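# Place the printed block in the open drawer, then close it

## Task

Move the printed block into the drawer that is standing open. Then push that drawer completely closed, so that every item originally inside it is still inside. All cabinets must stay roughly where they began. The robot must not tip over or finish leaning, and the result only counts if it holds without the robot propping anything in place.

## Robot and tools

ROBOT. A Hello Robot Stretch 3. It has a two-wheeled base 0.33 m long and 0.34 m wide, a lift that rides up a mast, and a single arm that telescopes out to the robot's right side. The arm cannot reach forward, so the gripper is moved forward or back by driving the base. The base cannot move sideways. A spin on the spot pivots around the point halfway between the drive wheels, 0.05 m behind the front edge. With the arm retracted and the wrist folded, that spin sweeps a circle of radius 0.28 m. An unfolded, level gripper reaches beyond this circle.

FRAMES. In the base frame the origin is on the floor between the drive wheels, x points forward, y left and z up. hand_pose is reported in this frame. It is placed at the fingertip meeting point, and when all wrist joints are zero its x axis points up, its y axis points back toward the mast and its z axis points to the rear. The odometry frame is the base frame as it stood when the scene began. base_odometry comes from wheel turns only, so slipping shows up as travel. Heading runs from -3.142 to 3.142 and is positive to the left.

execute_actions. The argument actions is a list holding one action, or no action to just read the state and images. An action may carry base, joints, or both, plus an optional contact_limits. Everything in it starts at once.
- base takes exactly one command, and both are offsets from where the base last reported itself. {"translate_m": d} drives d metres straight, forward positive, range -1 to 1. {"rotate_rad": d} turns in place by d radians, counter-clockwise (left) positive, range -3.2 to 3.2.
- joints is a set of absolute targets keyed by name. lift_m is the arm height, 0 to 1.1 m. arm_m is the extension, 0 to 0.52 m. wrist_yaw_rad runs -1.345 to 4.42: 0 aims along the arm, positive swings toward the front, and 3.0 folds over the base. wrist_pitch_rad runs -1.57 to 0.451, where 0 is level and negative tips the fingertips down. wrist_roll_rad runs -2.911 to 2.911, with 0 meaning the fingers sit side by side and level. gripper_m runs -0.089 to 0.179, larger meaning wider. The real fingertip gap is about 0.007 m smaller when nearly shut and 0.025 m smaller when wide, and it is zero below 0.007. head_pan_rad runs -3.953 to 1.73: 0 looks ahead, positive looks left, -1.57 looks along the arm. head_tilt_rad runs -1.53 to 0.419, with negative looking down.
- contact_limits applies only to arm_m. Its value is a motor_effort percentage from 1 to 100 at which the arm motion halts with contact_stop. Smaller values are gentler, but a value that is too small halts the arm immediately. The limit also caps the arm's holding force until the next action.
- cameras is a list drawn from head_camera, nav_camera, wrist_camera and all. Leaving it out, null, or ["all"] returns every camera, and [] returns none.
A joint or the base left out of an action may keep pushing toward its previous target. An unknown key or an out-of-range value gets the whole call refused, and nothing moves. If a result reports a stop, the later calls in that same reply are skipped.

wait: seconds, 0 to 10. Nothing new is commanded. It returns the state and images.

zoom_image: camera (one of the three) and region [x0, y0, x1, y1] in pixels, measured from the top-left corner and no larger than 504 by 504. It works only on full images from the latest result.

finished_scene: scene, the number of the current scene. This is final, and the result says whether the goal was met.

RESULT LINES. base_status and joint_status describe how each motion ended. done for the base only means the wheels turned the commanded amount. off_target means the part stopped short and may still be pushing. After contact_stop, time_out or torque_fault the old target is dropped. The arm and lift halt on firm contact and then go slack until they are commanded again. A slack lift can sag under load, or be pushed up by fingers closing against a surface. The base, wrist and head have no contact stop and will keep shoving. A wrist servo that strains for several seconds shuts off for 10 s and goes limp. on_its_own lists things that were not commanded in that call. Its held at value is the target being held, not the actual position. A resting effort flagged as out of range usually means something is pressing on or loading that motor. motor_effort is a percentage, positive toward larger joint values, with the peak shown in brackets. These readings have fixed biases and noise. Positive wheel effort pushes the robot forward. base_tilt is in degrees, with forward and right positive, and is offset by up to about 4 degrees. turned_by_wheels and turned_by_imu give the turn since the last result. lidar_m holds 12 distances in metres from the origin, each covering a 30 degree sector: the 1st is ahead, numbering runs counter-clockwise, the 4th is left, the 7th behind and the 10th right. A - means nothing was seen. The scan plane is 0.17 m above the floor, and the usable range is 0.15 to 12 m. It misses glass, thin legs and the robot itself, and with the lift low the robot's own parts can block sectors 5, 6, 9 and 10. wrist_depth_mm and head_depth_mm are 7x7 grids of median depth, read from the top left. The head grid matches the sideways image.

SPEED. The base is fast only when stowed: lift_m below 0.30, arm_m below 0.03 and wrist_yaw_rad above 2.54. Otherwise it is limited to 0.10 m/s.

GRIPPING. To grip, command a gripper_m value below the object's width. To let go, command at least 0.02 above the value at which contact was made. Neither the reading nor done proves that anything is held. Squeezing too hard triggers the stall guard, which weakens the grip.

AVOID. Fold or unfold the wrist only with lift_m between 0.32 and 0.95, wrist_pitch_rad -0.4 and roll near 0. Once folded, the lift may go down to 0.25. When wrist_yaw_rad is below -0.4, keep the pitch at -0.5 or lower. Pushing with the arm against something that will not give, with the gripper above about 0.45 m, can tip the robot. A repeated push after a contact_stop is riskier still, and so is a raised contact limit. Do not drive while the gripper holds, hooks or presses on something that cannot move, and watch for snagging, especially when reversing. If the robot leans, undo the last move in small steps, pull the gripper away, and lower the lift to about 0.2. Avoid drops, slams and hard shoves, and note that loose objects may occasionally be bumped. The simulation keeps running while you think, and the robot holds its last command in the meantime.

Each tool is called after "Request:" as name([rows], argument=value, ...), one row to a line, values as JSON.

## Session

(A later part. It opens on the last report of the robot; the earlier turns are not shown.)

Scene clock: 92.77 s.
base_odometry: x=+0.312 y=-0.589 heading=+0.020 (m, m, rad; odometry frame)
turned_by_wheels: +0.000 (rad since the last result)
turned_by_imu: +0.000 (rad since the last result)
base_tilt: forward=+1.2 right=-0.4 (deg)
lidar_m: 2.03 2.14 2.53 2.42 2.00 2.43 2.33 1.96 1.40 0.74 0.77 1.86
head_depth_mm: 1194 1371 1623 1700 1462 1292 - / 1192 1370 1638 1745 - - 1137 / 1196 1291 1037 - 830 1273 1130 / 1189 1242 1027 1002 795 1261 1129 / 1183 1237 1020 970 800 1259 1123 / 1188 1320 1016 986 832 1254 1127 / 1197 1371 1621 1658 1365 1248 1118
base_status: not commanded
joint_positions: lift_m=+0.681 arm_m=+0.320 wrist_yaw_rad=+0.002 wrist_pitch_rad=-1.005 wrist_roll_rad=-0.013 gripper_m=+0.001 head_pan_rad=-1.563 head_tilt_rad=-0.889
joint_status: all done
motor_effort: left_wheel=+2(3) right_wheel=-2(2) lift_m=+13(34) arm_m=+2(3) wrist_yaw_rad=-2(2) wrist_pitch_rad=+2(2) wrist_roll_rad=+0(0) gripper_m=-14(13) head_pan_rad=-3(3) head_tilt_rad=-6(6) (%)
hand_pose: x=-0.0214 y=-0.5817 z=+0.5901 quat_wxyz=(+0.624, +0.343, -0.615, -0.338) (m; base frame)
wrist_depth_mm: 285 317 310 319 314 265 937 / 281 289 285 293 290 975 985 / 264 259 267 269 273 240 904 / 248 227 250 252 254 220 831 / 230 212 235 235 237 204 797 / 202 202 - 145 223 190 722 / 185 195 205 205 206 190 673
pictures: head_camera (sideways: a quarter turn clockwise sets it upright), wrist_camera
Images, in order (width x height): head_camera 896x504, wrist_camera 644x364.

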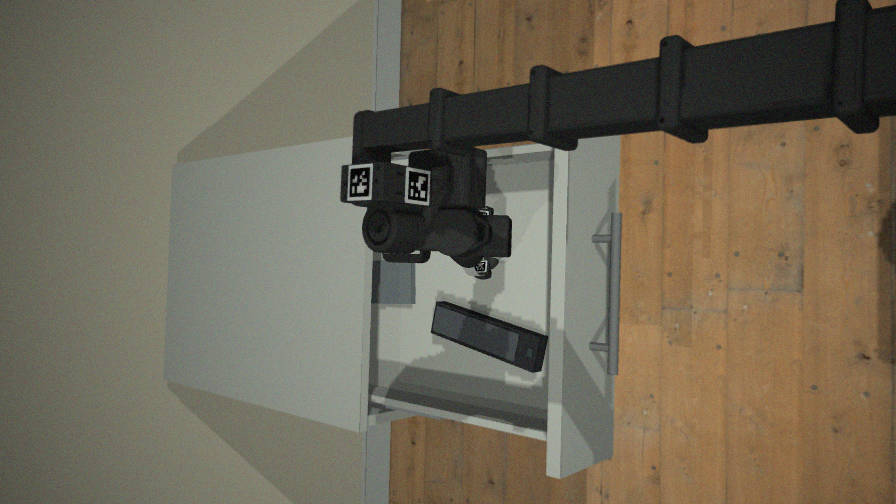

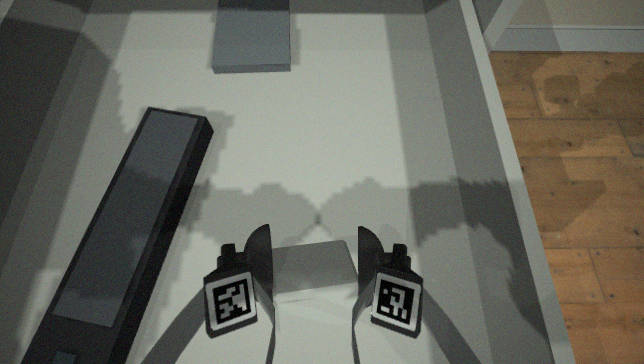

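Request:
execute_actions([
  {"joints":{"lift_m":0.65}},
], cameras=[])

Request:
execute_actions([
  {"joints":{"gripper_m":0.09}},
], cameras=[])

Request:
execute_actions([
  {"joints":{"lift_m":0.78}},
], cameras=[])

Request:
execute_actions([
  {"base":{"translate_m":0.05},"joints":{"arm_m":0.0,"gripper_m":0.0}},
], cameras=[])

Request:
execute_actions([
  {"joints":{"lift_m":0.63,"wrist_pitch_rad":-0.6}},
], cameras=["wrist_camera","head_camera"])

Request:
execute_actions([
  {"joints":{"arm_m":0.405},"contact_limits":{"arm_m":13}},
], cameras=["head_camera"])

Request:
execute_actions([
  {"joints":{"arm_m":0.15}},
], cameras=["wrist_camera","head_camera"])

Scene clock: 100.40 s.
base_odometry: x=+0.312 y=-0.589 heading=+0.020 (m, m, rad; odometry frame)
turned_by_wheels: +0.000 (rad since the last result)
turned_by_imu: +0.001 (rad since the last result)
base_tilt: forward=+1.2 right=-0.3 (deg)
lidar_m: 2.03 2.14 2.53 2.42 2.00 2.44 2.33 1.96 1.40 0.74 0.77 1.85
head_depth_mm: 1193 1377 1634 1710 1458 1279 1160 / 1193 1375 1616 1733 - - - / 1194 1287 1006 - 832 1267 1133 / 1190 1240 1026 1017 792 1265 1127 / 1191 1234 1023 971 797 1256 1127 / 1193 1317 1012 983 836 1257 1120 / 1186 1375 1623 1644 1360 1248 1116
base_status: not commanded
joint_positions: lift_m=+0.651 arm_m=+0.320 wrist_yaw_rad=+0.002 wrist_pitch_rad=-1.005 wrist_roll_rad=-0.013 gripper_m=+0.001 head_pan_rad=-1.563 head_tilt_rad=-0.889
joint_status: all done
motor_effort: left_wheel=+3(3) right_wheel=-2(2) lift_m=+13(12) arm_m=+2(2) wrist_yaw_rad=-2(1) wrist_pitch_rad=+2(2) wrist_roll_rad=+0(0) gripper_m=-14(14) head_pan_rad=-3(3) head_tilt_rad=-6(7) (%)
hand_pose: x=-0.0214 y=-0.5817 z=+0.5601 quat_wxyz=(+0.624, +0.343, -0.615, -0.338) (m; base frame)
wrist_depth_mm: 268 276 267 279 281 237 937 / 249 251 252 254 257 220 949 / 231 210 234 236 236 190 856 / 211 195 217 217 220 190 807 / 181 189 205 203 205 190 733 / 167 185 - 145 194 187 148 / 161 177 176 177 179 177 140
pictures: none
No camera images: the call's "cameras" was empty. Leave "cameras" out to get every camera's image.

Scene clock: 101.80 s.
base_odometry: x=+0.312 y=-0.589 heading=+0.020 (m, m, rad; odometry frame)
turned_by_wheels: +0.000 (rad since the last result)
turned_by_imu: +0.000 (rad since the last result)
base_tilt: forward=+1.0 right=-0.3 (deg)
lidar_m: 2.03 2.13 2.53 2.42 2.00 2.43 2.33 1.95 1.40 0.74 0.77 1.86
head_depth_mm: 1194 1372 1621 1709 1457 1281 1159 / 1194 1380 1623 1716 - - - / 1191 1294 1009 - 830 1270 1132 / 1186 1238 1029 1017 790 1265 1131 / 1193 1229 1020 970 795 1258 1124 / 1198 1314 1013 986 834 1254 1123 / 1197 1377 1618 1643 1367 1248 1117
base_status: not commanded
joint_positions: lift_m=+0.651 arm_m=+0.320 wrist_yaw_rad=+0.002 wrist_pitch_rad=-1.005 wrist_roll_rad=-0.013 gripper_m=+0.090 head_pan_rad=-1.563 head_tilt_rad=-0.889
joint_status: all done
motor_effort: left_wheel=+2(3) right_wheel=-2(2) lift_m=+12(12) arm_m=+2(2) wrist_yaw_rad=-1(1) wrist_pitch_rad=+2(2) wrist_roll_rad=+0(0) gripper_m=+0(80) head_pan_rad=-3(3) head_tilt_rad=-6(6) (%)
hand_pose: x=-0.0214 y=-0.5817 z=+0.5601 quat_wxyz=(+0.624, +0.343, -0.615, -0.338) (m; base frame)
wrist_depth_mm: 268 275 268 278 281 238 922 / 249 252 254 255 257 218 965 / 233 208 234 236 236 189 868 / 212 194 217 218 219 189 811 / 181 187 203 204 208 189 721 / 167 183 190 165 192 188 148 / 161 174 179 158 179 172 141
pictures: none
No camera images: the call's "cameras" was empty. Leave "cameras" out to get every camera's image.

Scene clock: 103.80 s.
base_odometry: x=+0.312 y=-0.589 heading=+0.020 (m, m, rad; odometry frame)
turned_by_wheels: +0.000 (rad since the last result)
turned_by_imu: +0.001 (rad since the last result)
base_tilt: forward=+1.2 right=-0.3 (deg)
lidar_m: 2.03 2.14 2.53 2.42 2.00 2.42 2.33 1.96 1.40 0.74 0.77 1.85
head_depth_mm: 1191 1375 1617 1745 - - - / 1190 1365 - 1672 1381 1275 1126 / 1195 1279 - 961 829 1270 1133 / 1195 1240 1055 956 794 1257 1130 / 1189 1233 1017 971 796 1256 1121 / 1188 1319 1017 983 834 1253 1114 / 1192 1373 1620 1663 1364 1250 1114
base_status: not commanded
joint_positions: lift_m=+0.779 arm_m=+0.320 wrist_yaw_rad=+0.002 wrist_pitch_rad=-1.005 wrist_roll_rad=-0.013 gripper_m=+0.090 head_pan_rad=-1.563 head_tilt_rad=-0.889
joint_status: all done
motor_effort: left_wheel=+3(2) right_wheel=-2(2) lift_m=+36(38) arm_m=+2(3) wrist_yaw_rad=-1(1) wrist_pitch_rad=+2(2) wrist_roll_rad=+0(0) gripper_m=+0(0) head_pan_rad=-4(3) head_tilt_rad=-6(5) (%)
hand_pose: x=-0.0214 y=-0.5817 z=+0.6888 quat_wxyz=(+0.624, +0.343, -0.615, -0.338) (m; base frame)
wrist_depth_mm: 280 282 284 286 289 917 962 / 274 274 276 278 279 - - / 952 380 380 388 380 - - / 319 351 351 360 356 934 957 / 301 328 328 336 331 872 882 / 286 310 312 315 321 848 841 / 285 274 292 293 296 763 764
pictures: none
No camera images: the call's "cameras" was empty. Leave "cameras" out to get every camera's image.

Scene clock: 107.37 s.
base_odometry: x=+0.362 y=-0.588 heading=+0.020 (m, m, rad; odometry frame)
turned_by_wheels: +0.000 (rad since the last result)
turned_by_imu: +0.001 (rad since the last result)
base_tilt: forward=+1.2 right=-0.3 (deg)
lidar_m: 1.98 2.11 2.33 2.43 2.12 2.48 2.37 1.96 0.77 0.74 0.77 1.85
head_depth_mm: 1191 1377 1629 1705 1467 - - / 1196 1347 1501 1625 828 - - / 1194 1255 1003 1002 794 - - / 1191 1245 1025 997 793 - 1089 / 1190 1234 1022 994 796 1260 1124 / 1189 1375 1544 1576 832 1258 1119 / 1186 1366 1631 1649 1421 1244 1117
base_status: done
joint_positions: lift_m=+0.779 arm_m=+0.001 wrist_yaw_rad=+0.002 wrist_pitch_rad=-1.005 wrist_roll_rad=-0.013 gripper_m=+0.000 head_pan_rad=-1.563 head_tilt_rad=-0.889
joint_status: all done
joint sent to its limit — the command would take arm_m past its lower limit, so that joint was sent only as far as its limit.
motor_effort: left_wheel=+3(8) right_wheel=-2(3) lift_m=+36(36) arm_m=-2(1) wrist_yaw_rad=-1(1) wrist_pitch_rad=+2(2) wrist_roll_rad=+0(0) gripper_m=-2(80) head_pan_rad=-3(3) head_tilt_rad=-5(6) (%)
hand_pose: x=-0.0214 y=-0.2632 z=+0.6888 quat_wxyz=(+0.624, +0.343, -0.615, -0.338) (m; base frame)
wrist_depth_mm: - - 443 459 454 - - / - 293 298 297 297 299 - / 987 375 343 341 343 986 - / 921 933 921 917 962 951 953 / 839 854 861 902 876 903 910 / 801 799 816 - 828 830 835 / 749 772 771 776 765 769 788
pictures: none
No camera images: the call's "cameras" was empty. Leave "cameras" out to get every camera's image.

Scene clock: 109.57 s.
base_odometry: x=+0.362 y=-0.588 heading=+0.020 (m, m, rad; odometry frame)
turned_by_wheels: +0.000 (rad since the last result)
turned_by_imu: +0.001 (rad since the last result)
base_tilt: forward=+1.1 right=-0.3 (deg)
lidar_m: 1.98 2.11 2.32 2.42 2.12 2.48 2.37 1.96 0.77 0.74 0.76 1.85
head_depth_mm: 1192 1367 1626 1700 1463 1280 1157 / 1188 1345 1500 1616 826 1276 - / 1182 1255 1007 1001 828 1293 - / 1191 1240 1029 994 797 - - / 1194 1236 1025 992 798 1260 1122 / 1190 1379 1537 1572 834 1253 1115 / 1187 1371 1621 1648 1427 1249 1118
base_status: not commanded
joint_positions: lift_m=+0.631 arm_m=+0.001 wrist_yaw_rad=+0.002 wrist_pitch_rad=-0.617 wrist_roll_rad=-0.013 gripper_m=+0.000 head_pan_rad=-1.563 head_tilt_rad=-0.889
joint_status: all done
motor_effort: left_wheel=+3(3) right_wheel=-2(2) lift_m=+12(33) arm_m=-2(1) wrist_yaw_rad=-2(2) wrist_pitch_rad=+5(5) wrist_roll_rad=+0(0) gripper_m=-2(2) head_pan_rad=-4(3) head_tilt_rad=-7(6) (%)
hand_pose: x=-0.0213 y=-0.3414 z=+0.6015 quat_wxyz=(+0.678, +0.217, -0.669, -0.213) (m; base frame)
wrist_depth_mm: - - 570 587 568 - - / - - 449 478 457 - - / 212 213 215 216 217 217 231 / 262 248 248 249 249 255 - / 877 294 294 289 299 889 924 / 768 806 804 - 797 799 807 / 704 717 698 699 708 716 713
pictures: head_camera (sideways: a quarter turn clockwise sets it upright), wrist_camera
Images, in order (width x height): head_camera 896x504, wrist_camera 644x364.

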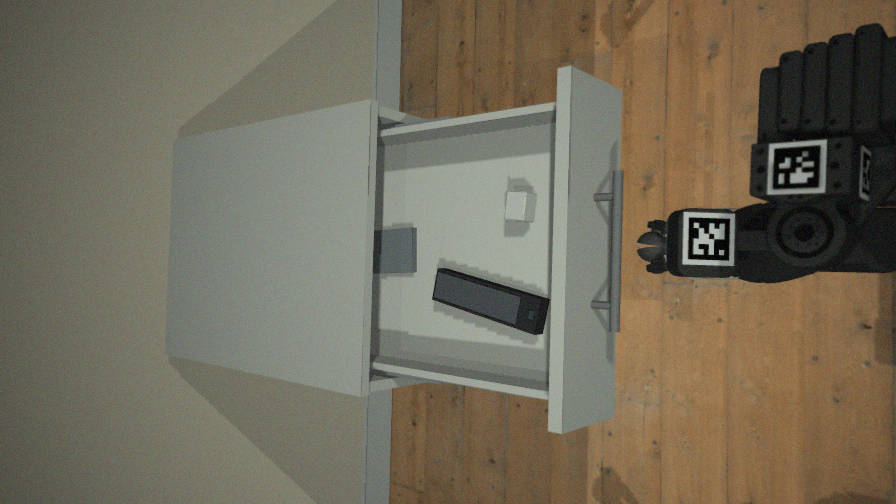

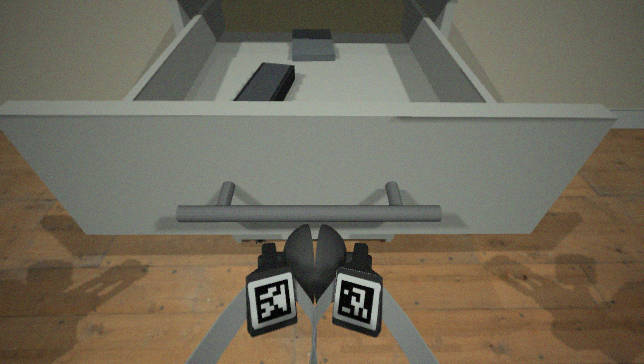

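Scene clock: 113.83 s.
base_odometry: x=+0.362 y=-0.588 heading=+0.020 (m, m, rad; odometry frame)
turned_by_wheels: +0.000 (rad since the last result)
turned_by_imu: +0.006 (rad since the last result)
base_tilt: forward=+0.8 right=-0.8 (deg)
lidar_m: 1.99 2.10 2.34 2.42 2.08 2.49 2.38 1.95 0.77 0.74 1.38 1.87
head_depth_mm: 1198 1373 1621 1716 1470 1279 1146 / 1191 1348 1512 1702 - - - / 1203 1268 1041 1151 1376 1272 1134 / 1199 1261 1039 1112 1364 1267 1130 / 1197 1251 1005 1080 1357 1255 1126 / 1196 1374 1546 1644 1438 1259 1122 / 1202 1377 1631 1668 1438 1257 1122
base_status: not commanded
joint_positions: lift_m=+0.631 arm_m=+0.403 wrist_yaw_rad=+0.006 wrist_pitch_rad=-0.663 wrist_roll_rad=-0.013 gripper_m=+0.000 head_pan_rad=-1.563 head_tilt_rad=-0.891
joint_status: all done
motor_effort: left_wheel=+0(4) right_wheel=-1(5) lift_m=+13(12) arm_m=+12(15) wrist_yaw_rad=-5(6) wrist_pitch_rad=+19(19) wrist_roll_rad=+0(0) gripper_m=-4(3) head_pan_rad=-3(3) head_tilt_rad=-6(6) (%)
contact_limits: arm_m 13 (drawing in: default 16, maximum 26; extending or still: default 22, maximum 36)
hand_pose: x=-0.0205 y=-0.7355 z=+0.5926 quat_wxyz=(+0.674, +0.234, -0.663, -0.227) (m; base frame)
wrist_depth_mm: 265 249 249 251 253 255 662 / 192 193 194 195 195 196 198 / 157 157 157 158 159 160 161 / 143 143 143 144 143 143 144 / 173 173 172 166 172 175 173 / 218 206 197 - 203 220 228 / 681 295 293 314 293 296 691
pictures: head_camera (sideways: a quarter turn clockwise sets it upright)
Images, in order (width x height): head_camera 896x504.

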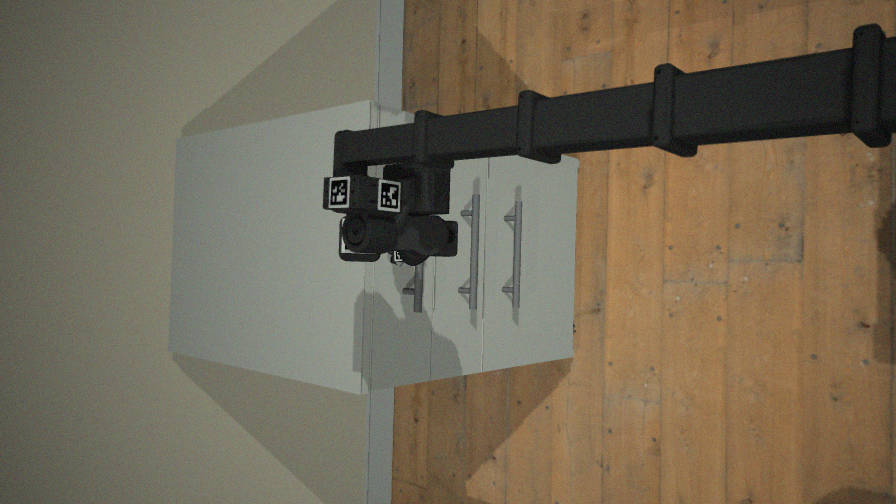

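Scene clock: 116.93 s.
base_odometry: x=+0.362 y=-0.588 heading=+0.020 (m, m, rad; odometry frame)
turned_by_wheels: +0.000 (rad since the last result)
turned_by_imu: -0.001 (rad since the last result)
base_tilt: forward=+1.1 right=-0.4 (deg)
lidar_m: 1.98 2.10 2.33 2.42 2.10 2.48 2.37 1.95 0.77 0.74 1.38 1.86
head_depth_mm: 1190 1378 1622 1708 1461 1285 1139 / 1190 1342 1102 1605 1508 - - / 1189 1247 997 1068 1228 1226 1129 / 1194 1236 997 1072 - 1243 1129 / 1192 1226 991 1076 1356 1263 1130 / 1190 1375 1546 1612 1427 1252 1119 / 1197 1375 1621 1646 1421 1248 1115
base_status: not commanded
joint_positions: lift_m=+0.631 arm_m=+0.150 wrist_yaw_rad=+0.002 wrist_pitch_rad=-0.617 wrist_roll_rad=-0.013 gripper_m=+0.000 head_pan_rad=-1.563 head_tilt_rad=-0.891
joint_status: all done
motor_effort: left_wheel=+1(3) right_wheel=-1(4) lift_m=+13(13) arm_m=-2(14) wrist_yaw_rad=-2(5) wrist_pitch_rad=+5(19) wrist_roll_rad=+0(0) gripper_m=-2(3) head_pan_rad=-3(3) head_tilt_rad=-5(6) (%)
hand_pose: x=-0.0212 y=-0.4903 z=+0.6015 quat_wxyz=(+0.678, +0.217, -0.669, -0.213) (m; base frame)
wrist_depth_mm: 868 324 327 328 333 341 921 / 954 383 357 352 368 978 - / - - 412 416 413 - - / - - 476 470 478 - - / 904 898 569 528 599 917 938 / 791 785 769 - 781 786 813 / 695 706 701 689 707 722 720
pictures: head_camera (sideways: a quarter turn clockwise sets it upright), wrist_camera
Images, in order (width x height): head_camera 896x504, wrist_camera 644x364.

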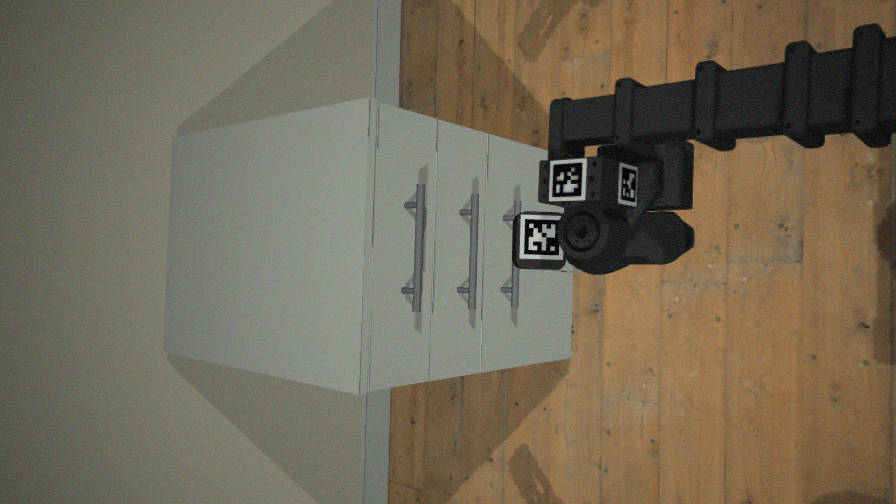

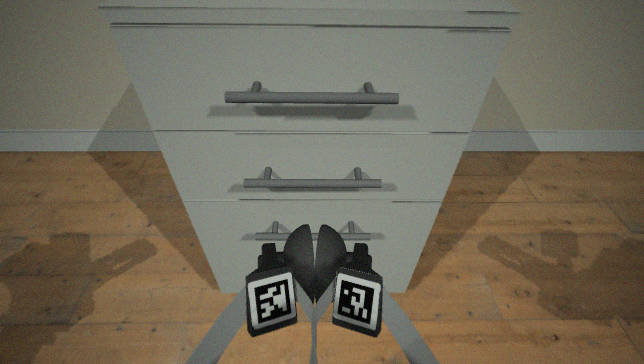

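Request:
finished_scene(scene=2)

The scene is finished: the task was done.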